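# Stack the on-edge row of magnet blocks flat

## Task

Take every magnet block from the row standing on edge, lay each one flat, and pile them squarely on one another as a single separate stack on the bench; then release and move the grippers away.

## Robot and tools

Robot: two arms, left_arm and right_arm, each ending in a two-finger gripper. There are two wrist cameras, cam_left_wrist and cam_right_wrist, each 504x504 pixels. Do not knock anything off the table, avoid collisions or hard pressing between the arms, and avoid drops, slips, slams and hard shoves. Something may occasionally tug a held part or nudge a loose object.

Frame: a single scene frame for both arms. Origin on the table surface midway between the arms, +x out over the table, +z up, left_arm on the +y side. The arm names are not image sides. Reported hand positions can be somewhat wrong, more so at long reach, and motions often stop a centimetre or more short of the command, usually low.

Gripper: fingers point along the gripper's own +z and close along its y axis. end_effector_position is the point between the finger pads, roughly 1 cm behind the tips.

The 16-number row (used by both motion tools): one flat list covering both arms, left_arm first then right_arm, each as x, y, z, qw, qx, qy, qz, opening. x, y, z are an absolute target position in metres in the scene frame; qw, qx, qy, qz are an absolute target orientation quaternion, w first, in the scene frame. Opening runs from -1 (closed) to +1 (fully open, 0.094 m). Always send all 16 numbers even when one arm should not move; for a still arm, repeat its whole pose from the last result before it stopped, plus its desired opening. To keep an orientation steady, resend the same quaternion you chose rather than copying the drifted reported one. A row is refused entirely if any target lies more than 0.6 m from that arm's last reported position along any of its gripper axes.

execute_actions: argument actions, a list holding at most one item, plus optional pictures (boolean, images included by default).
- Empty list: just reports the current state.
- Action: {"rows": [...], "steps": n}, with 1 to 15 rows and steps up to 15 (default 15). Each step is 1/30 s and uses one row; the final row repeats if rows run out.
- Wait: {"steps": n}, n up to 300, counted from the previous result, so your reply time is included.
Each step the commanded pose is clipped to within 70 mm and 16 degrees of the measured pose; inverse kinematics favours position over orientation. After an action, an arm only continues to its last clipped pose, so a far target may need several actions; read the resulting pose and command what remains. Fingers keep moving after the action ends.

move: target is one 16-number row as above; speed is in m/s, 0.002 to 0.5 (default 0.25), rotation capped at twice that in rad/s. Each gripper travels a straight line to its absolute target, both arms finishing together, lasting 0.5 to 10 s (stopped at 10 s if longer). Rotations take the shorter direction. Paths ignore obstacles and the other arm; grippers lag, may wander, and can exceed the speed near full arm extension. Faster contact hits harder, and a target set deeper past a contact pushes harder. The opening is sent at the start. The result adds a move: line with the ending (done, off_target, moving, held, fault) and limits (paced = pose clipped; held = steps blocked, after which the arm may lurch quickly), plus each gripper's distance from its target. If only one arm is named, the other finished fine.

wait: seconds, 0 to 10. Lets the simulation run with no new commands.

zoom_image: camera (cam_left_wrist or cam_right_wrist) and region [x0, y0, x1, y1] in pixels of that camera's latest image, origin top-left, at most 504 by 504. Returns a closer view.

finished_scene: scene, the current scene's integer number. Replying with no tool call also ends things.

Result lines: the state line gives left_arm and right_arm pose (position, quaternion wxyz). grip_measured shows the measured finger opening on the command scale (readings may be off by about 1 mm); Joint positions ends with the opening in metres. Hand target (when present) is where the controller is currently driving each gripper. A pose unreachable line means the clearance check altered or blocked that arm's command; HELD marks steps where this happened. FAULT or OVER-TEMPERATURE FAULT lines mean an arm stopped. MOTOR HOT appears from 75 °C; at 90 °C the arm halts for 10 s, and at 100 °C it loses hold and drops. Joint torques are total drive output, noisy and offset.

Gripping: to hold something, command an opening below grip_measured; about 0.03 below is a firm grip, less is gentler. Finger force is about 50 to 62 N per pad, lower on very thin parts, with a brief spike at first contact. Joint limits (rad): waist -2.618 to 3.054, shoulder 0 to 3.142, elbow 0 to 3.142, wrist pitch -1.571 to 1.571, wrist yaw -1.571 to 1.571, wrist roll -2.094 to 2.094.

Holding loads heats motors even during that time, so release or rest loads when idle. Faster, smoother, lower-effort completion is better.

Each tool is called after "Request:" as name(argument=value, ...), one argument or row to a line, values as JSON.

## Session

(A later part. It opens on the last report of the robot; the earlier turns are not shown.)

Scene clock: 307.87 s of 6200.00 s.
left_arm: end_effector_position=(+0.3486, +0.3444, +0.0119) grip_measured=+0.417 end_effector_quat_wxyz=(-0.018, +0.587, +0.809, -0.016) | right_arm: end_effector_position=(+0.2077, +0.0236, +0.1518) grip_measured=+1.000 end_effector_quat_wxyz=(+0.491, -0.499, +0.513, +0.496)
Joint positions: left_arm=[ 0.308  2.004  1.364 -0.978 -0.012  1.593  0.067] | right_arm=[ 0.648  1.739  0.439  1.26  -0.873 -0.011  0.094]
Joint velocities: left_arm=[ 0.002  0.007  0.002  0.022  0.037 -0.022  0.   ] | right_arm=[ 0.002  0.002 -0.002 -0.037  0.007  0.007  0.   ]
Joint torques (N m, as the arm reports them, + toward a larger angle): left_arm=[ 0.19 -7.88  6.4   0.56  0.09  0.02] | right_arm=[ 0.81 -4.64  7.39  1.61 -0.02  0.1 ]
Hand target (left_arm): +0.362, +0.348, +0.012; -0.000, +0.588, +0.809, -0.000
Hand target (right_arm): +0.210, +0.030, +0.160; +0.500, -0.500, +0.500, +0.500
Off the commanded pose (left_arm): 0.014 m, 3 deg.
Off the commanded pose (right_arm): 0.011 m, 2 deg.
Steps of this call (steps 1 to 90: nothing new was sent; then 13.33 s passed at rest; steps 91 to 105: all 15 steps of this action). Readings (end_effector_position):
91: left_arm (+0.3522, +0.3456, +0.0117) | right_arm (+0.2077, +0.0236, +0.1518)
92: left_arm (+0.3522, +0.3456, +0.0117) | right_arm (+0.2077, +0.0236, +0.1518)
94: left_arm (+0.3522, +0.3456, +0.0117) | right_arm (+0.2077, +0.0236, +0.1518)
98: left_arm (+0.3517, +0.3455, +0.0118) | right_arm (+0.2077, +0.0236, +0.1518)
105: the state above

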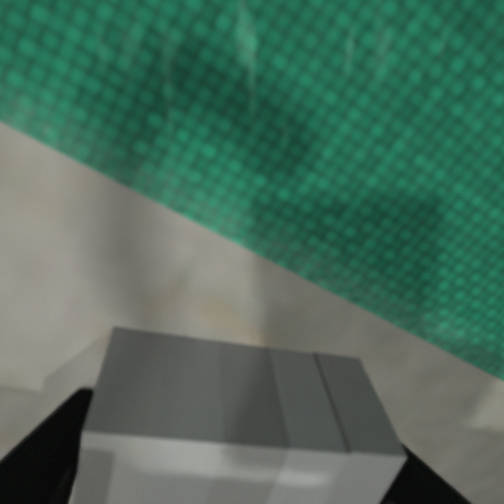

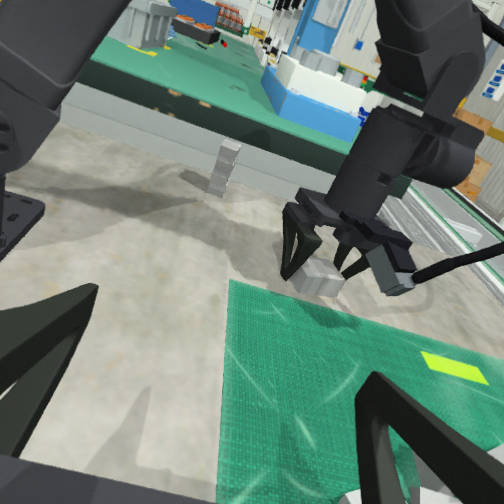

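Request:
move(
  target=[0.360,0.348,0.085,0,0.5878,0.809,0,0.42, 0.21,0.03,0.16,0.5,-0.5,0.5,0.5,1],
  speed=0.15,
)

Request:
move(
  target=[0.374,0.352,0.10,0.5665,-0.1281,0.8091,0.0897,0.27, 0.21,0.03,0.16,0.5,-0.5,0.5,0.5,1],
  speed=0.3,
)

Scene clock: 316.40 s of 6200.00 s.
left_arm: end_effector_position=(+0.3562, +0.3471, +0.0718) grip_measured=+0.418 end_effector_quat_wxyz=(-0.013, +0.587, +0.809, -0.008) | right_arm: end_effector_position=(+0.2077, +0.0236, +0.1518) grip_measured=+1.000 end_effector_quat_wxyz=(+0.491, -0.499, +0.513, +0.496)
Joint positions: left_arm=[ 0.308  1.952  1.538 -1.185 -0.013  1.593  0.067] | right_arm=[ 0.648  1.739  0.439  1.26  -0.873 -0.011  0.094]
Joint velocities: left_arm=[-0.007  0.002 -0.007 -0.051  0.037 -0.007 -0.   ] | right_arm=[ 0.007  0.007  0.022  0.007 -0.051 -0.022  0.   ]
Joint torques (N m, as the arm reports them, + toward a larger angle): left_arm=[  0.37 -10.     7.84   0.04   0.11   0.04] | right_arm=[ 0.76 -4.61  7.32  1.6  -0.02  0.12]
Hand target (left_arm): +0.360, +0.348, +0.085; +0.000, +0.588, +0.809, +0.000
Hand target (right_arm): +0.210, +0.030, +0.160; +0.500, -0.500, +0.500, +0.500
Off the commanded pose (left_arm): 0.014 m, 2 deg.
Off the commanded pose (right_arm): 0.011 m, 2 deg.
After step 90, 4.43 s passed at rest.
move: off_target (left_arm, right_arm)

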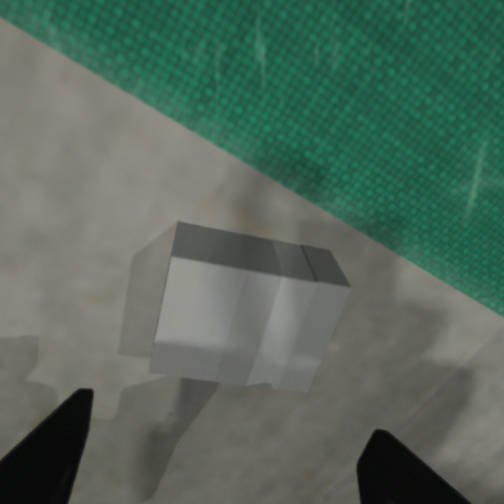

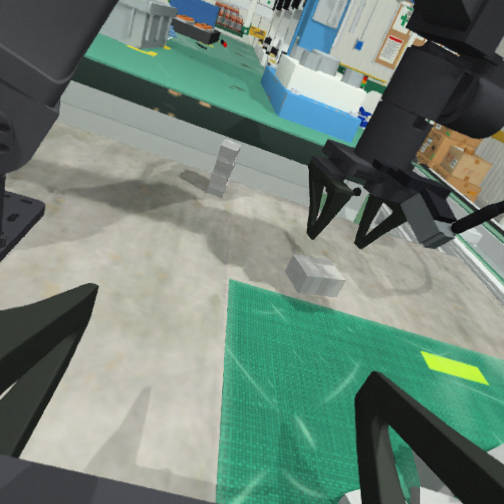

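Scene clock: 320.40 s of 6200.00 s.
left_arm: end_effector_position=(+0.3739, +0.3547, +0.0945) grip_measured=+0.272 end_effector_quat_wxyz=(+0.558, -0.136, +0.815, +0.081) | right_arm: end_effector_position=(+0.2077, +0.0236, +0.1518) grip_measured=+1.000 end_effector_quat_wxyz=(+0.491, -0.499, +0.513, +0.496)
Joint positions: left_arm=[0.347 1.45  0.321 0.755 0.061 0.003 0.06 ] | right_arm=[ 0.648  1.739  0.439  1.26  -0.873 -0.011  0.094]
Joint velocities: left_arm=[-0.007 -0.002 -0.007 -0.051 -0.051 -0.022 -0.001] | right_arm=[ 0.007  0.012  0.027  0.022  0.007 -0.037  0.   ]
Joint torques (N m, as the arm reports them, + toward a larger angle): left_arm=[-1.16 -2.87  5.1   1.89 -0.08 -0.07] | right_arm=[ 0.74 -4.71  7.33  1.61  0.    0.11]
Hand target (left_arm): +0.376, +0.353, +0.098; +0.567, -0.135, +0.808, +0.083
Hand target (right_arm): +0.210, +0.030, +0.160; +0.500, -0.500, +0.500, +0.500
Off the commanded pose (left_arm): 0.006 m, 2 deg.
Off the commanded pose (right_arm): 0.011 m, 2 deg.
move: off_target (right_arm)

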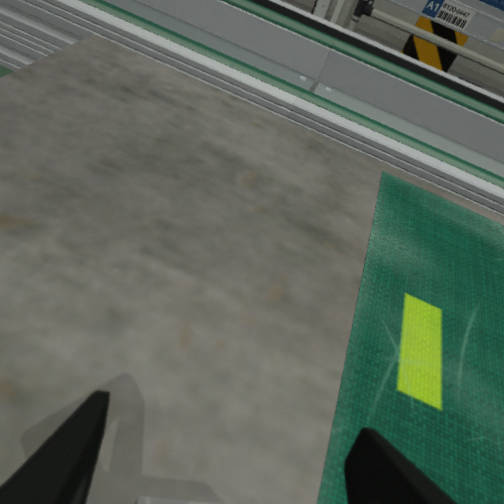

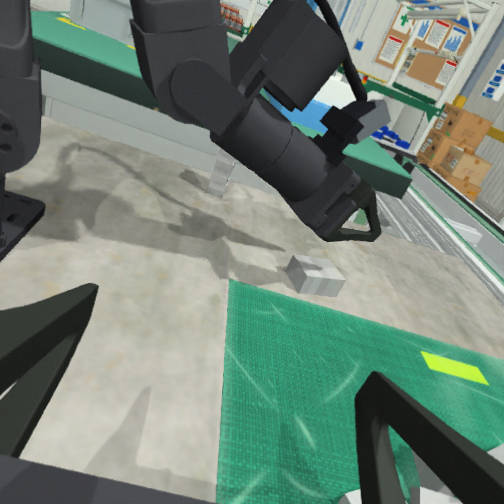

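Request:
move(
  target=[0.372,0.351,0.062,0.5979,-0.1245,0.7862,0.0947,0.27, 0.21,0.03,0.16,0.5,-0.5,0.5,0.5,1],
  speed=0.08,
)

Scene clock: 337.70 s of 6200.00 s.
left_arm: end_effector_position=(+0.3715, +0.3544, +0.0574) grip_measured=+0.272 end_effector_quat_wxyz=(+0.591, -0.132, +0.791, +0.090) | right_arm: end_effector_position=(+0.2077, +0.0236, +0.1518) grip_measured=+1.000 end_effector_quat_wxyz=(+0.491, -0.499, +0.513, +0.496)
Joint positions: left_arm=[0.347 1.815 0.221 1.303 0.058 0.003 0.06 ] | right_arm=[ 0.648  1.739  0.439  1.26  -0.873 -0.011  0.094]
Joint velocities: left_arm=[-0.007 -0.002  0.002  0.007 -0.022  0.022 -0.   ] | right_arm=[-0.002 -0.002  0.007  0.022  0.037 -0.066  0.   ]
Joint torques (N m, as the arm reports them, + toward a larger angle): left_arm=[-1.34 -4.02  2.37  1.93 -0.1   0.04] | right_arm=[ 0.71 -4.65  7.34  1.62 -0.01  0.1 ]
Hand target (left_arm): +0.372, +0.351, +0.061; +0.598, -0.125, +0.786, +0.094
Hand target (right_arm): +0.210, +0.030, +0.160; +0.500, -0.500, +0.500, +0.500
Off the commanded pose (left_arm): 0.006 m, 1 deg.
Off the commanded pose (right_arm): 0.011 m, 2 deg.
After step 90, 12.90 s passed at rest.
move: off_target (right_arm)

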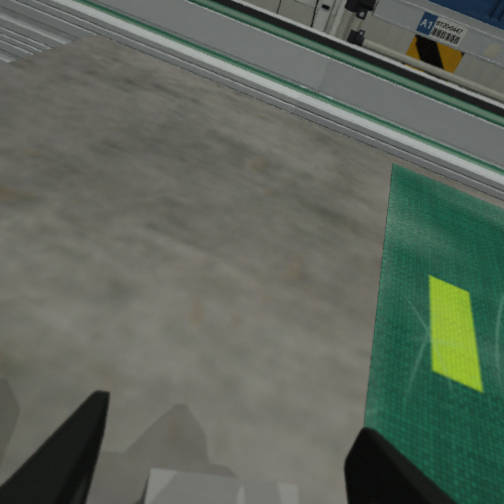

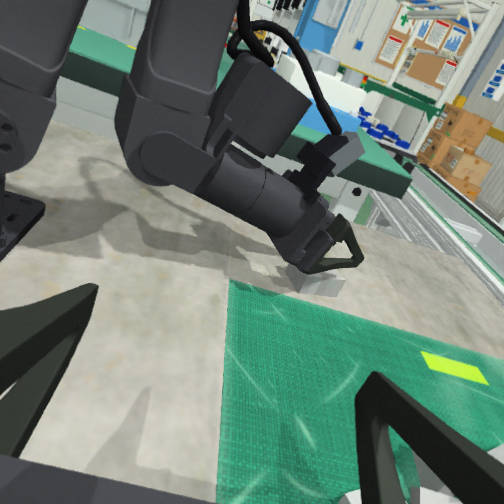

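Request:
move(
  target=[0.367,0.349,0.030,0.5979,-0.1245,0.7862,0.0947,0.27, 0.21,0.03,0.16,0.5,-0.5,0.5,0.5,1],
  speed=0.04,
)

Scene clock: 348.90 s of 6200.00 s.
left_arm: end_effector_position=(+0.3670, +0.3530, +0.0263) grip_measured=+0.272 end_effector_quat_wxyz=(+0.584, -0.133, +0.796, +0.089) | right_arm: end_effector_position=(+0.2077, +0.0236, +0.1518) grip_measured=+1.000 end_effector_quat_wxyz=(+0.491, -0.499, +0.513, +0.496)
Joint positions: left_arm=[0.347 2.042 0.211 1.523 0.056 0.005 0.06 ] | right_arm=[ 0.648  1.739  0.439  1.26  -0.873 -0.011  0.094]
Joint velocities: left_arm=[-0.007 -0.007  0.007  0.037  0.037 -0.037  0.   ] | right_arm=[-0.022  0.007 -0.007  0.007  0.022  0.037  0.   ]
Joint torques (N m, as the arm reports them, + toward a larger angle): left_arm=[-1.42 -4.62  0.79  1.94 -0.09  0.05] | right_arm=[ 0.66 -4.61  7.3   1.6   0.    0.11]
Hand target (left_arm): +0.367, +0.349, +0.029; +0.589, -0.125, +0.793, +0.093
Hand target (right_arm): +0.210, +0.030, +0.160; +0.500, -0.500, +0.500, +0.500
Off the commanded pose (left_arm): 0.005 m, 2 deg.
Off the commanded pose (right_arm): 0.011 m, 2 deg.
joint sent to its limit (left arm) — the command would take joint 4 (wrist pitch) past its upper limit, so that joint was sent only as far as its limit.
After step 90, 7.00 s passed at rest.
move: off_target (right_arm)

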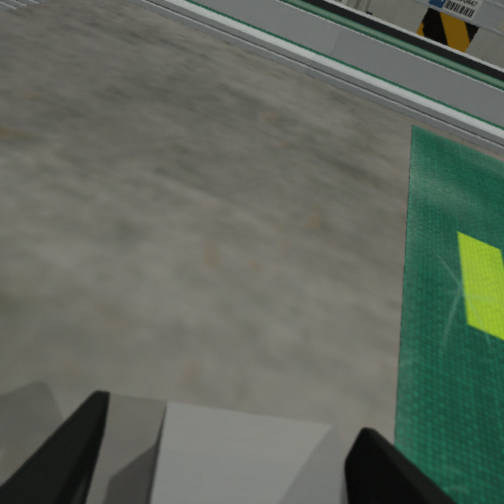

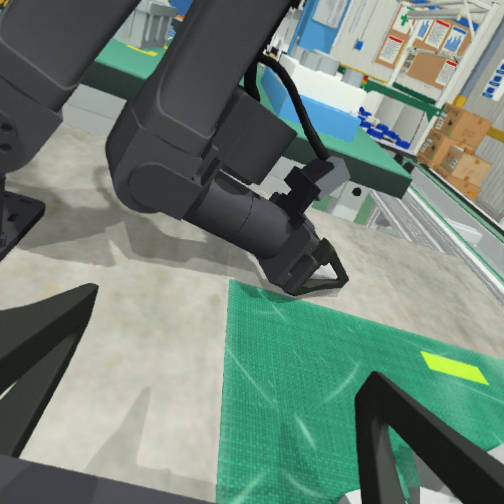

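Request:
move(
  target=[0.367,0.348,0.014,0.5665,-0.1281,0.8091,0.0897,0.27, 0.21,0.03,0.16,0.5,-0.5,0.5,0.5,1],
  speed=0.025,
)

Scene clock: 354.17 s of 6200.00 s.
left_arm: end_effector_position=(+0.3641, +0.3495, +0.0138) grip_measured=+0.272 end_effector_quat_wxyz=(+0.565, -0.134, +0.810, +0.086) | right_arm: end_effector_position=(+0.2077, +0.0236, +0.1518) grip_measured=+1.000 end_effector_quat_wxyz=(+0.491, -0.499, +0.513, +0.496)
Joint positions: left_arm=[0.337 2.056 0.211 1.491 0.048 0.006 0.06 ] | right_arm=[ 0.648  1.739  0.439  1.26  -0.873 -0.011  0.094]
Joint velocities: left_arm=[ 0.027 -0.002 -0.012 -0.007  0.037 -0.11   0.001] | right_arm=[-0.012  0.012  0.002 -0.022 -0.022 -0.007  0.   ]
Joint torques (N m, as the arm reports them, + toward a larger angle): left_arm=[-1.18 -4.64  2.18  1.66 -0.08  0.05] | right_arm=[ 0.7  -4.67  7.34  1.59 -0.01  0.11]
Hand target (left_arm): +0.367, +0.348, +0.014; +0.566, -0.128, +0.809, +0.090
Hand target (right_arm): +0.210, +0.030, +0.160; +0.500, -0.500, +0.500, +0.500
Off the commanded pose (left_arm): 0.003 m, 1 deg.
Off the commanded pose (right_arm): 0.011 m, 2 deg.
After step 90, 1.13 s passed at rest.
move: off_target (right_arm)

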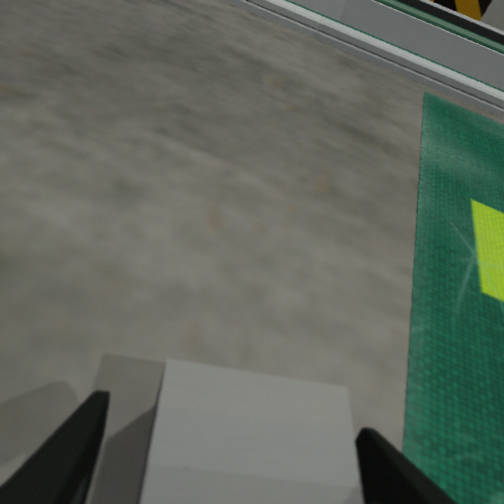

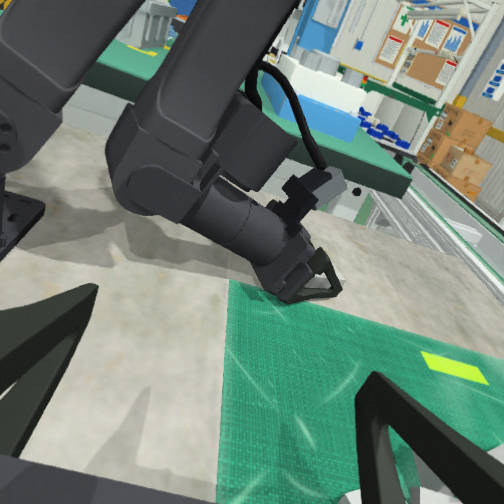

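Request:
move(
  target=[0.368,0.348,0.0105,0.5665,-0.1281,0.8091,0.0897,0.27, 0.21,0.03,0.16,0.5,-0.5,0.5,0.5,1],
  speed=0.02,
)

Scene clock: 367.30 s of 6200.00 s.
left_arm: end_effector_position=(+0.3630, +0.3495, +0.0096) grip_measured=+0.272 end_effector_quat_wxyz=(+0.562, -0.133, +0.812, +0.087) | right_arm: end_effector_position=(+0.2077, +0.0236, +0.1518) grip_measured=+1.000 end_effector_quat_wxyz=(+0.491, -0.499, +0.513, +0.496)
Joint positions: left_arm=[0.337 2.08  0.211 1.508 0.046 0.01  0.06 ] | right_arm=[ 0.648  1.739  0.439  1.26  -0.873 -0.011  0.094]
Joint velocities: left_arm=[-0.007  0.027 -0.002  0.066  0.022 -0.007 -0.001] | right_arm=[ 0.002 -0.007 -0.032  0.022  0.007  0.051  0.   ]
Joint torques (N m, as the arm reports them, + toward a larger angle): left_arm=[-1.27 -4.2   2.53  1.7  -0.08 -0.02] | right_arm=[ 0.78 -4.66  7.3   1.61 -0.01  0.11]
Hand target (left_arm): +0.368, +0.348, +0.010; +0.566, -0.128, +0.809, +0.090
Hand target (right_arm): +0.210, +0.030, +0.160; +0.500, -0.500, +0.500, +0.500
Off the commanded pose (left_arm): 0.005 m, 1 deg.
Off the commanded pose (right_arm): 0.011 m, 2 deg.
After step 90, 9.10 s passed at rest.
move: off_target (right_arm)

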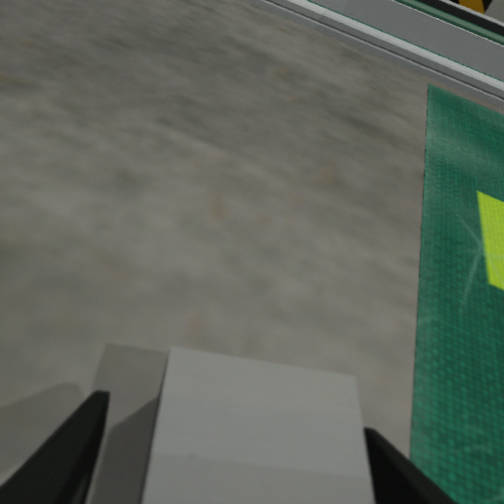

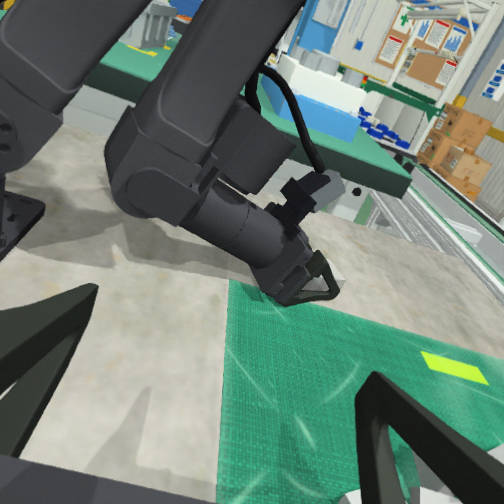

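Request:
move(
  target=[0.372,0.3495,0.013,0.5665,-0.1281,0.8091,0.0897,0.27, 0.21,0.03,0.16,0.5,-0.5,0.5,0.5,1],
  speed=0.02,
)

Scene clock: 376.03 s of 6200.00 s.
left_arm: end_effector_position=(+0.3649, +0.3505, +0.0095) grip_measured=+0.272 end_effector_quat_wxyz=(+0.562, -0.133, +0.811, +0.088) | right_arm: end_effector_position=(+0.2077, +0.0236, +0.1518) grip_measured=+1.000 end_effector_quat_wxyz=(+0.491, -0.499, +0.513, +0.496)
Joint positions: left_arm=[0.337 2.08  0.219 1.5   0.045 0.01  0.06 ] | right_arm=[ 0.648  1.739  0.439  1.26  -0.873 -0.011  0.094]
Joint velocities: left_arm=[ 0.002 -0.007 -0.002 -0.007  0.022  0.022 -0.002] | right_arm=[-0.012  0.007 -0.007 -0.051  0.022 -0.051  0.   ]
Joint torques (N m, as the arm reports them, + toward a larger angle): left_arm=[-1.22 -6.06  3.14  1.43 -0.08  0.01] | right_arm=[ 0.68 -4.64  7.32  1.6   0.    0.12]
Hand target (left_arm): +0.372, +0.349, +0.013; +0.567, -0.128, +0.809, +0.090
Hand target (right_arm): +0.210, +0.030, +0.160; +0.500, -0.500, +0.500, +0.500
Off the commanded pose (left_arm): 0.008 m, 1 deg.
Off the commanded pose (right_arm): 0.011 m, 2 deg.
After step 90, 4.67 s passed at rest.
move: off_target (right_arm)

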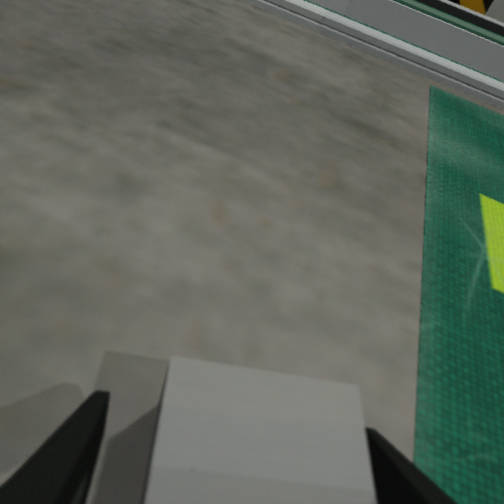

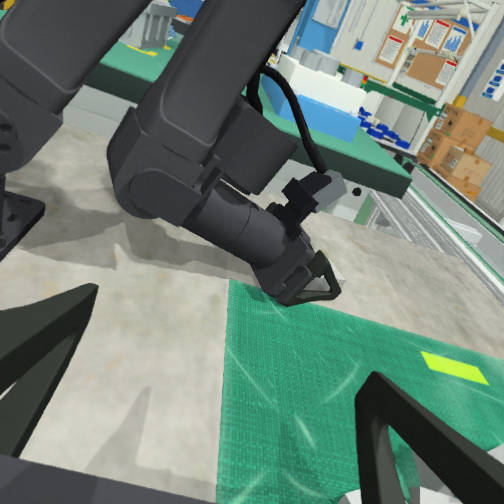

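Request:
execute_actions(
  actions=[
    {"rows": [[0.372,0.3495,0.013,0.5665,-0.1281,0.8091,0.0897,0.22, 0.21,0.03,0.16,0.5,-0.5,0.5,0.5,1],[0.372,0.3495,0.013,0.5665,-0.1281,0.8091,0.0897,0.17, 0.21,0.03,0.16,0.5,-0.5,0.5,0.5,1],[0.372,0.3495,0.013,0.5665,-0.1281,0.8091,0.0897,0.12, 0.21,0.03,0.16,0.5,-0.5,0.5,0.5,1],[0.372,0.3495,0.013,0.5665,-0.1281,0.8091,0.0897,0.08, 0.21,0.03,0.16,0.5,-0.5,0.5,0.5,1],[0.372,0.3495,0.013,0.5665,-0.1281,0.8091,0.0897,0.05, 0.21,0.03,0.16,0.5,-0.5,0.5,0.5,1],[0.372,0.3495,0.013,0.5665,-0.1281,0.8091,0.0897,0.02, 0.21,0.03,0.16,0.5,-0.5,0.5,0.5,1],[0.372,0.3495,0.013,0.5665,-0.1281,0.8091,0.0897,0.0, 0.21,0.03,0.16,0.5,-0.5,0.5,0.5,1],[0.372,0.3495,0.013,0.5665,-0.1281,0.8091,0.0897,-0.02, 0.21,0.03,0.16,0.5,-0.5,0.5,0.5,1],[0.372,0.3495,0.013,0.5665,-0.1281,0.8091,0.0897,-0.04, 0.21,0.03,0.16,0.5,-0.5,0.5,0.5,1],[0.372,0.3495,0.013,0.5665,-0.1281,0.8091,0.0897,-0.055, 0.21,0.03,0.16,0.5,-0.5,0.5,0.5,1],[0.372,0.3495,0.013,0.5665,-0.1281,0.8091,0.0897,-0.07, 0.21,0.03,0.16,0.5,-0.5,0.5,0.5,1],[0.372,0.3495,0.013,0.5665,-0.1281,0.8091,0.0897,-0.08, 0.21,0.03,0.16,0.5,-0.5,0.5,0.5,1],[0.372,0.3495,0.013,0.5665,-0.1281,0.8091,0.0897,-0.09, 0.21,0.03,0.16,0.5,-0.5,0.5,0.5,1],[0.372,0.3495,0.013,0.5665,-0.1281,0.8091,0.0897,-0.10, 0.21,0.03,0.16,0.5,-0.5,0.5,0.5,1],[0.372,0.3495,0.013,0.5665,-0.1281,0.8091,0.0897,-0.11, 0.21,0.03,0.16,0.5,-0.5,0.5,0.5,1]], "steps": 15},
  ],
  pictures=false,
)

Request:
execute_actions(
  actions=[
    {"rows": [[0.372,0.3495,0.013,0.5665,-0.1281,0.8091,0.0897,-0.12, 0.21,0.03,0.16,0.5,-0.5,0.5,0.5,1],[0.372,0.3495,0.013,0.5665,-0.1281,0.8091,0.0897,-0.13, 0.21,0.03,0.16,0.5,-0.5,0.5,0.5,1],[0.372,0.3495,0.013,0.5665,-0.1281,0.8091,0.0897,-0.14, 0.21,0.03,0.16,0.5,-0.5,0.5,0.5,1],[0.372,0.3495,0.013,0.5665,-0.1281,0.8091,0.0897,-0.15, 0.21,0.03,0.16,0.5,-0.5,0.5,0.5,1],[0.372,0.3495,0.013,0.5665,-0.1281,0.8091,0.0897,-0.16, 0.21,0.03,0.16,0.5,-0.5,0.5,0.5,1]], "steps": 10},
  ],
  pictures=true,
)

Scene clock: 390.67 s of 6200.00 s.
left_arm: end_effector_position=(+0.3654, +0.3491, +0.0094) grip_measured=-0.094 end_effector_quat_wxyz=(+0.562, -0.131, +0.812, +0.088) | right_arm: end_effector_position=(+0.2077, +0.0236, +0.1518) grip_measured=+1.000 end_effector_quat_wxyz=(+0.491, -0.499, +0.513, +0.496)
Joint positions: left_arm=[0.332 2.08  0.219 1.5   0.043 0.011 0.043] | right_arm=[ 0.648  1.739  0.439  1.26  -0.873 -0.011  0.094]
Joint velocities: left_arm=[ 0.007  0.027 -0.012  0.066  0.081 -0.037 -0.004] | right_arm=[ 0.017 -0.007 -0.002 -0.051 -0.051 -0.007  0.   ]
Joint torques (N m, as the arm reports them, + toward a larger angle): left_arm=[-0.82 -6.1   3.18  1.42 -0.07 -0.04] | right_arm=[ 0.72 -4.7   7.38  1.6  -0.01  0.11]
Hand target (left_arm): +0.372, +0.349, +0.013; +0.567, -0.128, +0.809, +0.090
Hand target (right_arm): +0.210, +0.030, +0.160; +0.500, -0.500, +0.500, +0.500
Off the commanded pose (left_arm): 0.008 m, 1 deg.
Off the commanded pose (right_arm): 0.011 m, 2 deg.
Steps of this call (steps 1 to 90: nothing new was sent; then 11.13 s passed at rest; steps 91 to 105: all 15 steps of this action). Readings (end_effector_position):
91: left_arm (+0.3648, +0.3506, +0.0094) | right_arm (+0.2077, +0.0236, +0.1518)
92: left_arm (+0.3648, +0.3507, +0.0094) | right_arm (+0.2077, +0.0236, +0.1518)
94: left_arm (+0.3647, +0.3509, +0.0094) | right_arm (+0.2077, +0.0236, +0.1518)
98: left_arm (+0.3651, +0.3499, +0.0094) | right_arm (+0.2077, +0.0236, +0.1518)
105: the state above

Scene clock: 391.00 s of 6200.00 s.
left_arm: end_effector_position=(+0.3654, +0.3491, +0.0094) grip_measured=-0.100 end_effector_quat_wxyz=(+0.562, -0.131, +0.812, +0.088) | right_arm: end_effector_position=(+0.2077, +0.0236, +0.1518) grip_measured=+1.000 end_effector_quat_wxyz=(+0.491, -0.499, +0.513, +0.496)
Joint positions: left_arm=[0.332 2.08  0.219 1.5   0.043 0.011 0.042] | right_arm=[ 0.648  1.739  0.439  1.26  -0.873 -0.011  0.094]
Joint velocities: left_arm=[ 0.002 -0.022 -0.007  0.022  0.051  0.007  0.001] | right_arm=[-0.007 -0.012  0.012  0.022  0.066  0.037  0.   ]
Joint torques (N m, as the arm reports them, + toward a larger angle): left_arm=[-0.83 -6.07  3.17  1.44 -0.06  0.  ] | right_arm=[ 0.8  -4.63  7.38  1.6  -0.02  0.11]
Hand target (left_arm): +0.372, +0.349, +0.013; +0.567, -0.128, +0.809, +0.090
Hand target (right_arm): +0.210, +0.030, +0.160; +0.500, -0.500, +0.500, +0.500
Off the commanded pose (left_arm): 0.008 m, 1 deg.
Off the commanded pose (right_arm): 0.011 m, 2 deg.
Steps of this call (steps 1 to 10: all 10 steps of this action). Readings (end_effector_position):
1: left_arm (+0.3654, +0.3491, +0.0094) | right_arm (+0.2077, +0.0236, +0.1518)
2: left_arm (+0.3654, +0.3491, +0.0094) | right_arm (+0.2077, +0.0236, +0.1518)
4: left_arm (+0.3654, +0.3491, +0.0094) | right_arm (+0.2077, +0.0236, +0.1518)
8: left_arm (+0.3654, +0.3491, +0.0094) | right_arm (+0.2077, +0.0236, +0.1518)
10: the state above

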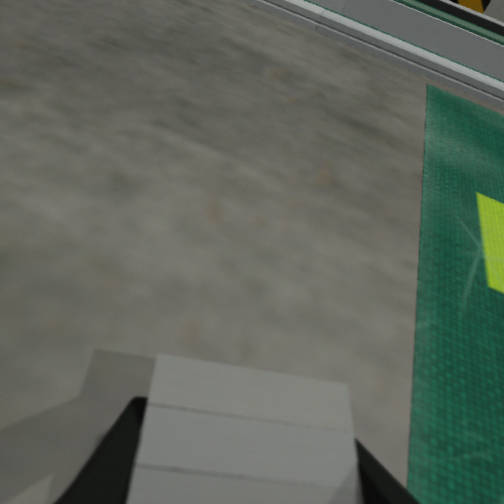

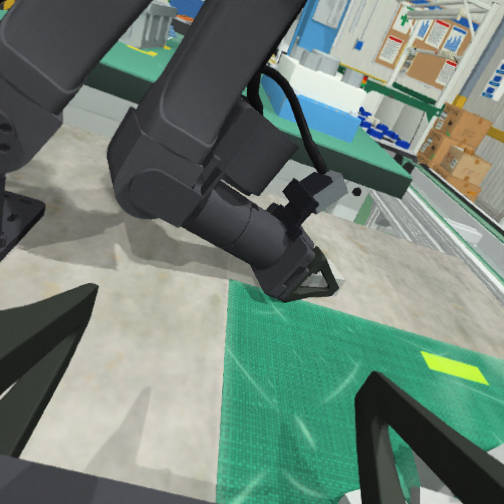

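Request:
move(
  target=[0.372,0.3495,0.05,0.5665,-0.1281,0.8091,0.0897,-0.16, 0.21,0.03,0.16,0.5,-0.5,0.5,0.5,1],
  speed=0.04,
)

Request:
zoom_image(
  camera="cam_right_wrist",
  region=[230,200,400,340],
)

Scene clock: 394.83 s of 6200.00 s.
left_arm: end_effector_position=(+0.3597, +0.3469, +0.0254) grip_measured=-0.100 end_effector_quat_wxyz=(+0.531, -0.136, +0.833, +0.081) | right_arm: end_effector_position=(+0.2077, +0.0236, +0.1518) grip_measured=+1.000 end_effector_quat_wxyz=(+0.491, -0.499, +0.513, +0.496)
Joint positions: left_arm=[0.332 1.795 0.219 1.138 0.043 0.01  0.042] | right_arm=[ 0.648  1.739  0.439  1.26  -0.873 -0.011  0.094]
Joint velocities: left_arm=[ 0.007  0.017 -0.002 -0.066  0.007 -0.007  0.   ] | right_arm=[-0.002 -0.017 -0.002 -0.022  0.007 -0.125  0.   ]
Joint torques (N m, as the arm reports them, + toward a larger angle): left_arm=[-0.87 -7.28  4.6   1.99 -0.05 -0.02] | right_arm=[ 0.72 -4.68  7.39  1.62 -0.01  0.12]
Hand target (left_arm): +0.372, +0.349, +0.051; +0.567, -0.128, +0.809, +0.089
Hand target (right_arm): +0.210, +0.030, +0.160; +0.500, -0.500, +0.500, +0.500
Off the commanded pose (left_arm): 0.028 m, 5 deg.
Off the commanded pose (right_arm): 0.011 m, 2 deg.
move: off_target (left_arm, right_arm)

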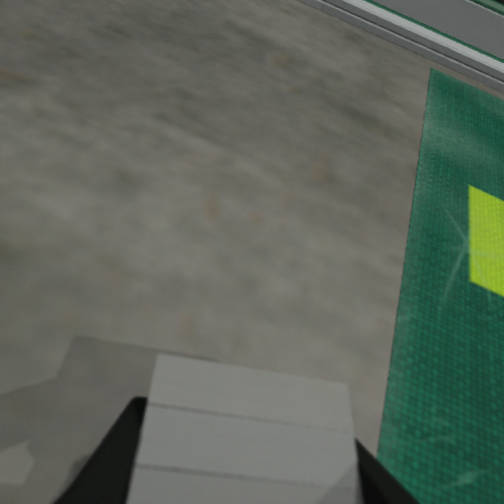

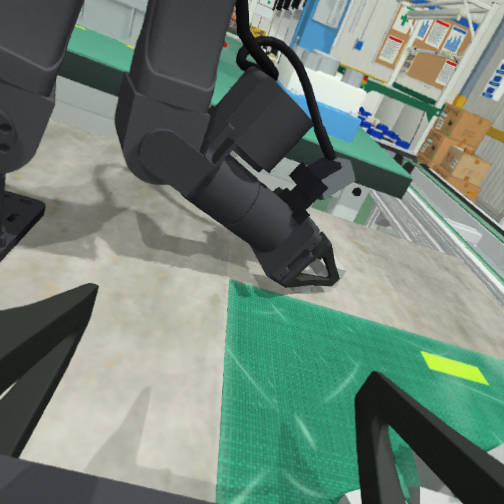

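Region (230, 200, 400, 340) of cam_right_wrist's 504x504 image, scaled by 2.965, with more detail than that image has; it fills the top 415 rows of this view, and the rest is white.

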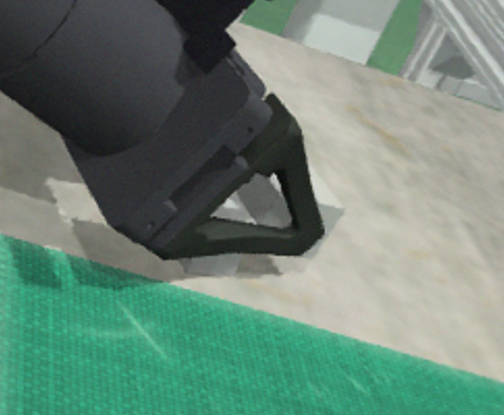

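Request:
move(
  target=[0.372,0.3495,0.075,0.5665,-0.1281,0.8091,0.0897,-0.16, 0.21,0.03,0.16,0.5,-0.5,0.5,0.5,1],
  speed=0.05,
)

Request:
zoom_image(
  camera="cam_right_wrist",
  region=[230,180,400,320],
)

Scene clock: 401.87 s of 6200.00 s.
left_arm: end_effector_position=(+0.3521, +0.3440, +0.0396) grip_measured=-0.100 end_effector_quat_wxyz=(+0.516, -0.138, +0.841, +0.078) | right_arm: end_effector_position=(+0.2077, +0.0236, +0.1518) grip_measured=+1.000 end_effector_quat_wxyz=(+0.491, -0.499, +0.513, +0.496)
Joint positions: left_arm=[0.332 1.606 0.219 0.915 0.043 0.01  0.042] | right_arm=[ 0.648  1.739  0.439  1.26  -0.873 -0.011  0.094]
Joint velocities: left_arm=[-0.002 -0.007 -0.012 -0.066  0.037 -0.022  0.   ] | right_arm=[ 0.002  0.002 -0.012  0.022  0.051  0.007  0.   ]
Joint torques (N m, as the arm reports them, + toward a larger angle): left_arm=[-0.7  -6.61  7.14  2.12 -0.03 -0.01] | right_arm=[ 0.69 -4.67  7.37  1.6  -0.01  0.09]
Hand target (left_arm): +0.371, +0.349, +0.076; +0.567, -0.128, +0.809, +0.089
Hand target (right_arm): +0.210, +0.030, +0.160; +0.500, -0.500, +0.500, +0.500
Off the commanded pose (left_arm): 0.041 m, 7 deg.
Off the commanded pose (right_arm): 0.011 m, 2 deg.
After step 90, 2.73 s passed at rest.
move: off_target (left_arm, right_arm)

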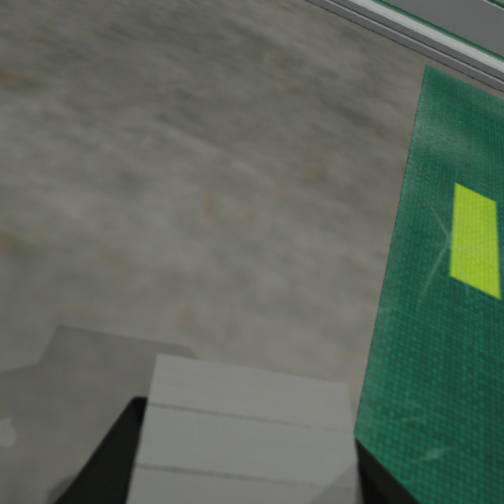

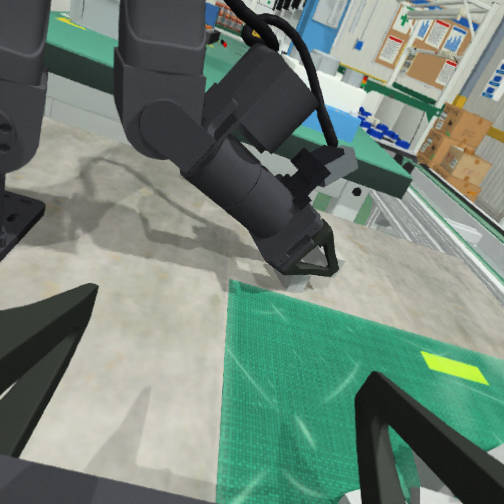

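Region (230, 180, 400, 320) of cam_right_wrist's 504x504 image, scaled by 2.965, with more detail than that image has; it fills the top 415 rows of this view, and the rest is white.

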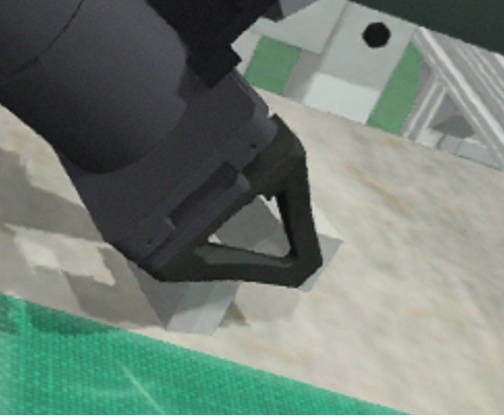

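Request:
zoom_image(
  camera="cam_right_wrist",
  region=[265,235,355,305],
)

Region (265, 235, 355, 305) of cam_right_wrist's 504x504 image, scaled by 5.600, with more detail than that image has.

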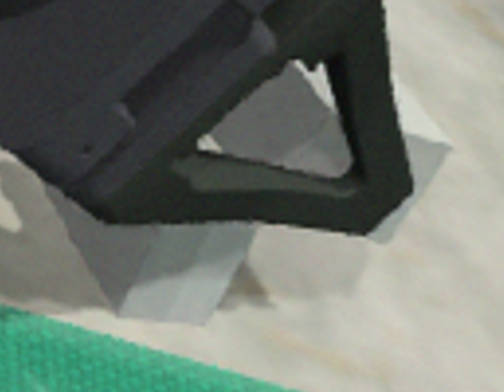

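Request:
move(
  target=[0.375,0.352,0.14,0.5665,-0.1281,0.8091,0.0897,-0.16, 0.21,0.03,0.16,0.5,-0.5,0.5,0.5,1],
  speed=0.12,
)

Request:
zoom_image(
  camera="cam_right_wrist",
  region=[250,150,400,320],
)

Scene clock: 477.73 s of 6200.00 s.
left_arm: end_effector_position=(+0.3585, +0.3465, +0.0992) grip_measured=-0.100 end_effector_quat_wxyz=(+0.512, -0.138, +0.844, +0.078) | right_arm: end_effector_position=(+0.2077, +0.0236, +0.1518) grip_measured=+1.000 end_effector_quat_wxyz=(+0.491, -0.499, +0.513, +0.496)
Joint positions: left_arm=[0.332 1.277 0.365 0.43  0.043 0.01  0.042] | right_arm=[ 0.648  1.739  0.439  1.26  -0.873 -0.011  0.094]
Joint velocities: left_arm=[-0.007 -0.002  0.002 -0.051 -0.051 -0.037 -0.   ] | right_arm=[-0.012 -0.002  0.002  0.037 -0.007 -0.007  0.   ]
Joint torques (N m, as the arm reports them, + toward a larger angle): left_arm=[-0.18 -5.7   9.36  2.11  0.04  0.01] | right_arm=[ 0.7  -4.67  7.42  1.59  0.01  0.12]
Hand target (left_arm): +0.373, +0.351, +0.141; +0.566, -0.128, +0.809, +0.089
Hand target (right_arm): +0.210, +0.030, +0.160; +0.500, -0.500, +0.500, +0.500
Off the commanded pose (left_arm): 0.044 m, 8 deg.
Off the commanded pose (right_arm): 0.011 m, 2 deg.
After step 90, 71.37 s passed at rest.
move: off_target (left_arm, right_arm)

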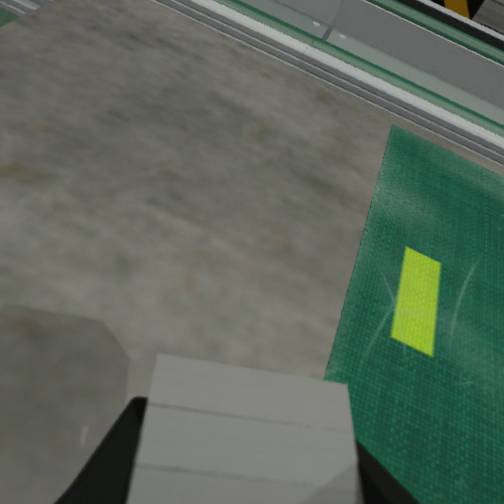

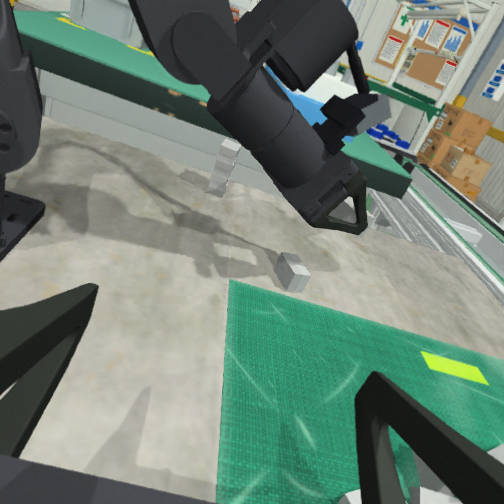

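Region (250, 150, 400, 320) of cam_right_wrist's 504x504 image, scaled by 2.965, with more detail than that image has; it fills the left 445 columns of this view, and the rest is white.

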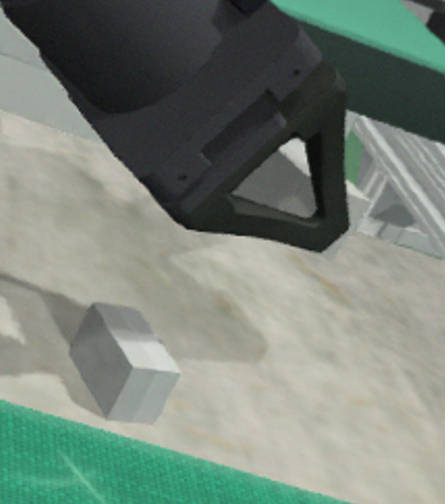

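Request:
move(
  target=[0.219,0.411,0.115,-0.1683,-0.3445,0.9214,-0.0629,-0.16, 0.21,0.03,0.16,0.5,-0.5,0.5,0.5,1],
  speed=0.15,
)

Scene clock: 491.67 s of 6200.00 s.
left_arm: end_effector_position=(+0.2190, +0.4052, +0.1051) grip_measured=-0.100 end_effector_quat_wxyz=(-0.160, -0.336, +0.926, -0.057) | right_arm: end_effector_position=(+0.2077, +0.0236, +0.1518) grip_measured=+1.000 end_effector_quat_wxyz=(+0.491, -0.499, +0.513, +0.496)
Joint positions: left_arm=[ 0.692  1.89   1.53  -1.552 -0.01   0.023  0.042] | right_arm=[ 0.648  1.739  0.439  1.26  -0.873 -0.011  0.094]
Joint velocities: left_arm=[ 0.002  0.002 -0.012  0.022 -0.037 -0.007 -0.001] | right_arm=[ 0.007 -0.002 -0.002 -0.051 -0.007 -0.051  0.   ]
Joint torques (N m, as the arm reports them, + toward a larger angle): left_arm=[ 0.89 -8.15  8.11 -0.62 -0.15 -0.09] | right_arm=[ 0.77 -4.64  7.42  1.59 -0.02  0.12]
Hand target (left_arm): +0.216, +0.409, +0.116; -0.157, -0.343, +0.925, -0.050
Hand target (right_arm): +0.210, +0.030, +0.160; +0.500, -0.500, +0.500, +0.500
Off the commanded pose (left_arm): 0.011 m, 2 deg.
Off the commanded pose (right_arm): 0.011 m, 2 deg.
joint sent to its limit (left arm) — the command would take joint 4 (wrist pitch) past its lower limit, so that joint was sent only as far as its limit.
After step 90, 5.57 s passed at rest.
move: off_target (left_arm, right_arm)

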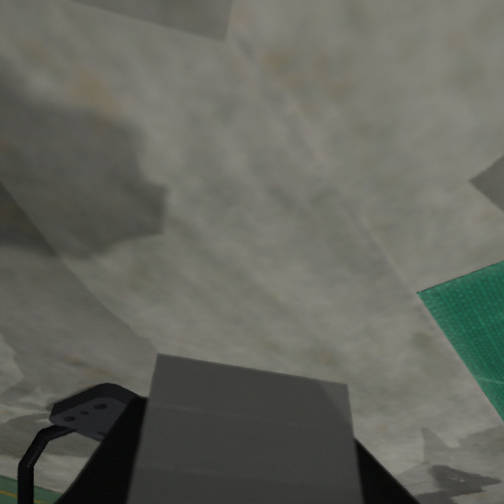

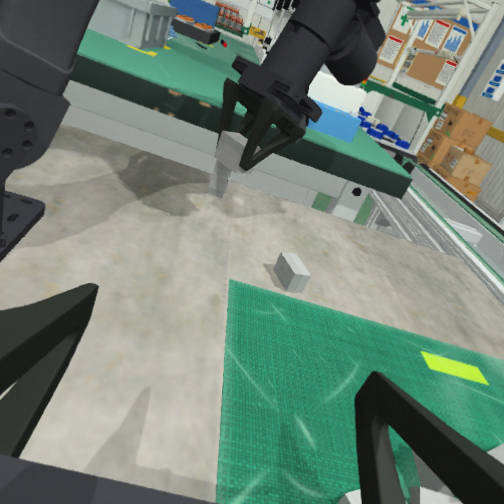

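Request:
move(
  target=[0.220,0.410,0.035,-0.1683,-0.3445,0.9214,-0.0629,-0.16, 0.21,0.03,0.16,0.5,-0.5,0.5,0.5,1],
  speed=0.08,
)

Scene clock: 496.90 s of 6200.00 s.
left_arm: end_effector_position=(+0.2220, +0.4079, +0.0304) grip_measured=-0.100 end_effector_quat_wxyz=(-0.172, -0.335, +0.924, -0.062) | right_arm: end_effector_position=(+0.2077, +0.0236, +0.1518) grip_measured=+1.000 end_effector_quat_wxyz=(+0.491, -0.499, +0.513, +0.496)
Joint positions: left_arm=[ 0.692  2.002  1.37  -1.307 -0.011  0.023  0.042] | right_arm=[ 0.648  1.739  0.439  1.26  -0.873 -0.011  0.094]
Joint velocities: left_arm=[-0.002  0.012 -0.007  0.007 -0.022  0.081 -0.   ] | right_arm=[-0.007 -0.002 -0.007  0.022 -0.022 -0.051  0.   ]
Joint torques (N m, as the arm reports them, + toward a larger angle): left_arm=[ 1.14 -8.97  4.97 -0.48  0.02 -0.08] | right_arm=[ 0.69 -4.63  7.34  1.61 -0.01  0.14]
Hand target (left_arm): +0.220, +0.410, +0.035; -0.168, -0.344, +0.921, -0.063
Hand target (right_arm): +0.210, +0.030, +0.160; +0.500, -0.500, +0.500, +0.500
Off the commanded pose (left_arm): 0.005 m, 1 deg.
Off the commanded pose (right_arm): 0.011 m, 2 deg.
After step 90, 0.87 s passed at rest.
move: off_target (right_arm)

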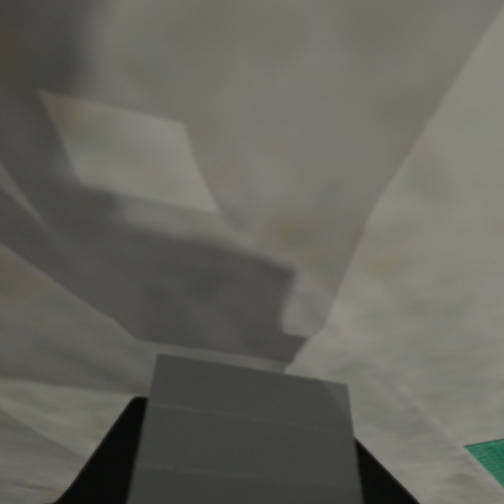

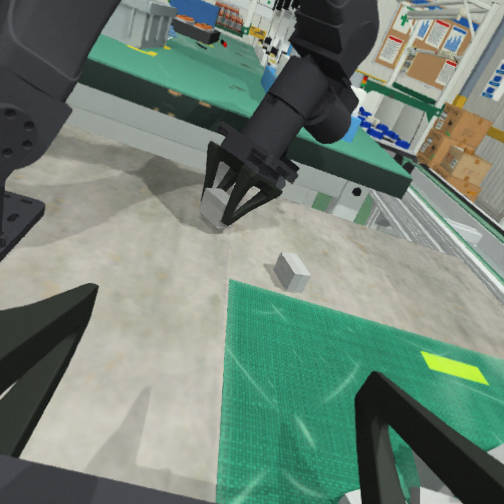

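Request:
move(
  target=[0.221,0.410,0.018,-0.1683,-0.3445,0.9214,-0.0629,-0.16, 0.21,0.03,0.16,0.5,-0.5,0.5,0.5,1],
  speed=0.02,
)

Request:
zoom_image(
  camera="cam_right_wrist",
  region=[170,160,290,260],
)

Scene clock: 502.27 s of 6200.00 s.
left_arm: end_effector_position=(+0.2229, +0.4087, +0.0178) grip_measured=-0.100 end_effector_quat_wxyz=(-0.171, -0.336, +0.924, -0.061) | right_arm: end_effector_position=(+0.2077, +0.0236, +0.1518) grip_measured=+1.000 end_effector_quat_wxyz=(+0.491, -0.499, +0.513, +0.496)
Joint positions: left_arm=[ 0.692  2.021  1.346 -1.259 -0.01   0.023  0.042] | right_arm=[ 0.648  1.739  0.439  1.26  -0.873 -0.011  0.094]
Joint velocities: left_arm=[-0.002  0.007 -0.012 -0.007  0.066  0.037 -0.001] | right_arm=[ 0.007 -0.002  0.027 -0.007 -0.037 -0.022  0.   ]
Joint torques (N m, as the arm reports them, + toward a larger angle): left_arm=[ 0.95 -8.29  4.47 -0.33  0.04 -0.1 ] | right_arm=[ 0.77 -4.65  7.4   1.6   0.    0.12]
Hand target (left_arm): +0.221, +0.410, +0.018; -0.168, -0.344, +0.921, -0.063
Hand target (right_arm): +0.210, +0.030, +0.160; +0.500, -0.500, +0.500, +0.500
Off the commanded pose (left_arm): 0.002 m, 1 deg.
Off the commanded pose (right_arm): 0.011 m, 2 deg.
After step 90, 1.33 s passed at rest.
move: off_target (right_arm)

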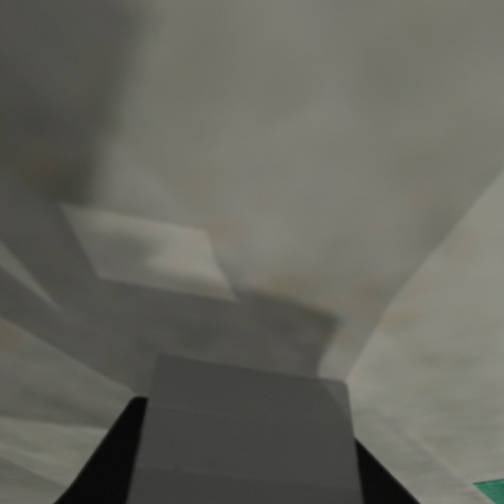

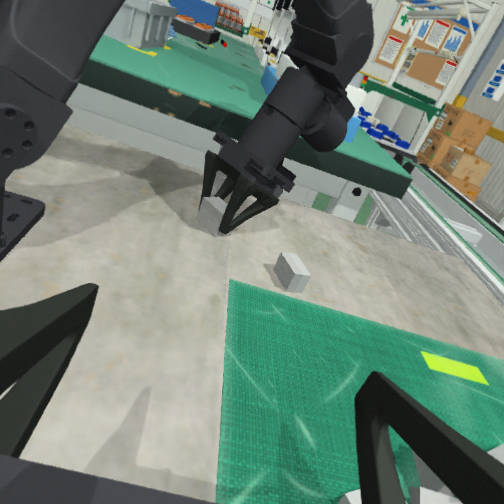

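Region (170, 160, 290, 260) of cam_right_wrist's 504x504 image, scaled by 4.200, with more detail than that image has.

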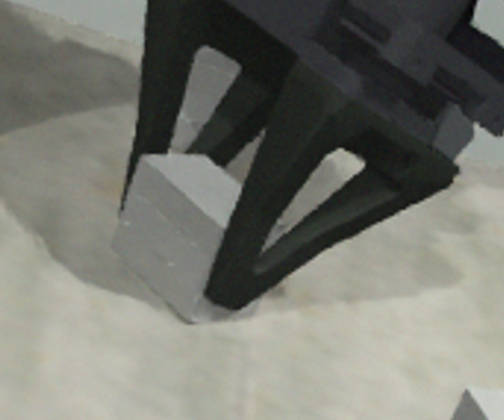

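Request:
move(
  target=[0.221,0.410,0.0125,-0.1683,-0.3445,0.9214,-0.0629,-0.16, 0.21,0.03,0.16,0.5,-0.5,0.5,0.5,1],
  speed=0.01,
)

Request:
zoom_image(
  camera="cam_right_wrist",
  region=[170,160,290,260],
)

Scene clock: 507.70 s of 6200.00 s.
left_arm: end_effector_position=(+0.2228, +0.4086, +0.0175) grip_measured=-0.100 end_effector_quat_wxyz=(-0.171, -0.336, +0.924, -0.061) | right_arm: end_effector_position=(+0.2077, +0.0236, +0.1518) grip_measured=+1.000 end_effector_quat_wxyz=(+0.491, -0.499, +0.513, +0.496)
Joint positions: left_arm=[ 0.692  2.021  1.344 -1.258 -0.01   0.021  0.042] | right_arm=[ 0.648  1.739  0.439  1.26  -0.873 -0.011  0.094]
Joint velocities: left_arm=[ 0.012  0.007  0.017 -0.007 -0.022 -0.081 -0.   ] | right_arm=[ 0.002 -0.012 -0.002 -0.051 -0.051 -0.095  0.   ]
Joint torques (N m, as the arm reports them, + toward a larger angle): left_arm=[ 0.99 -7.59  3.53 -0.17  0.02 -0.09] | right_arm=[ 0.73 -4.6   7.33  1.59  0.01  0.12]
Hand target (left_arm): +0.221, +0.410, +0.013; -0.169, -0.345, +0.921, -0.063
Hand target (right_arm): +0.210, +0.030, +0.160; +0.500, -0.500, +0.500, +0.500
Off the commanded pose (left_arm): 0.005 m, 1 deg.
Off the commanded pose (right_arm): 0.011 m, 2 deg.
After step 90, 0.60 s passed at rest.
move: off_target (right_arm)

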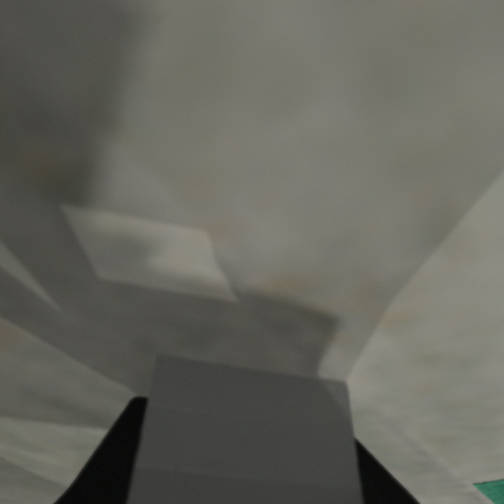

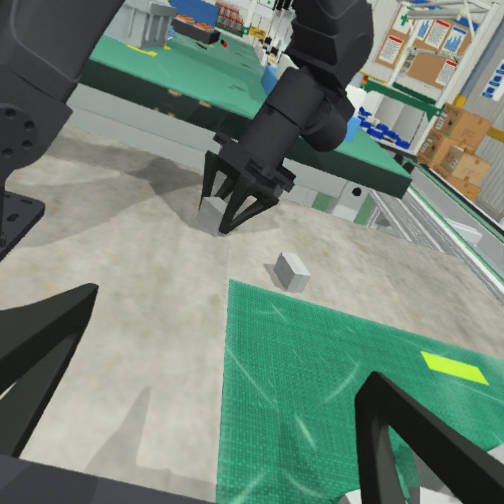

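Region (170, 160, 290, 260) of cam_right_wrist's 504x504 image, scaled by 4.200, with more detail than that image has.

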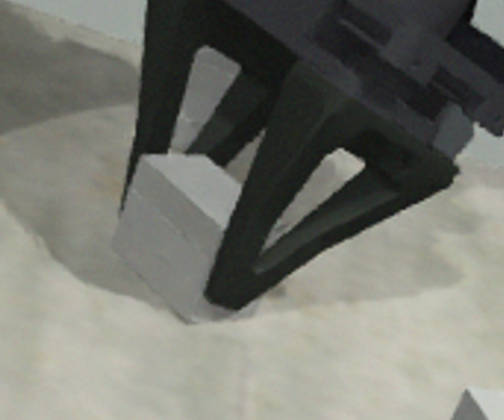

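Request:
execute_actions(
  actions=[
    {"rows": [[0.221,0.410,0.011,-0.1683,-0.3445,0.9214,-0.0629,-0.16, 0.21,0.03,0.16,0.5,-0.5,0.5,0.5,1],[0.221,0.410,0.010,-0.1683,-0.3445,0.9214,-0.0629,-0.16, 0.21,0.03,0.16,0.5,-0.5,0.5,0.5,1],[0.221,0.410,0.009,-0.1683,-0.3445,0.9214,-0.0629,-0.16, 0.21,0.03,0.16,0.5,-0.5,0.5,0.5,1],[0.221,0.410,0.008,-0.1683,-0.3445,0.9214,-0.0629,-0.16, 0.21,0.03,0.16,0.5,-0.5,0.5,0.5,1]], "steps": 15},
  ],
  pictures=false,
)

Scene clock: 514.83 s of 6200.00 s.
left_arm: end_effector_position=(+0.2229, +0.4086, +0.0171) grip_measured=-0.100 end_effector_quat_wxyz=(-0.170, -0.336, +0.924, -0.061) | right_arm: end_effector_position=(+0.2077, +0.0236, +0.1518) grip_measured=+1.000 end_effector_quat_wxyz=(+0.491, -0.499, +0.513, +0.496)
Joint positions: left_arm=[ 0.692  2.021  1.343 -1.256 -0.01   0.021  0.042] | right_arm=[ 0.648  1.739  0.439  1.26  -0.873 -0.011  0.094]
Joint velocities: left_arm=[-0.007 -0.022 -0.012  0.007  0.022  0.022  0.   ] | right_arm=[ 0.017  0.002  0.002 -0.022  0.007 -0.037  0.   ]
Joint torques (N m, as the arm reports them, + toward a larger angle): left_arm=[ 0.92 -6.92  3.02 -0.01  0.04 -0.07] | right_arm=[ 0.75 -4.62  7.35  1.59 -0.01  0.11]
Hand target (left_arm): +0.221, +0.410, +0.008; -0.168, -0.344, +0.921, -0.063
Hand target (right_arm): +0.210, +0.030, +0.160; +0.500, -0.500, +0.500, +0.500
Off the commanded pose (left_arm): 0.009 m, 1 deg.
Off the commanded pose (right_arm): 0.011 m, 2 deg.
Steps of this call (steps 1 to 90: nothing new was sent; then 3.63 s passed at rest; steps 91 to 105: all 15 steps of this action). Readings (end_effector_position):
91: left_arm (+0.2229, +0.4086, +0.0174) | right_arm (+0.2077, +0.0236, +0.1518)
92: left_arm (+0.2228, +0.4086, +0.0172) | right_arm (+0.2077, +0.0236, +0.1518)
94: left_arm (+0.2229, +0.4086, +0.0171) | right_arm (+0.2077, +0.0236, +0.1518)
98: left_arm (+0.2229, +0.4086, +0.0171) | right_arm (+0.2077, +0.0236, +0.1518)
105: the state above


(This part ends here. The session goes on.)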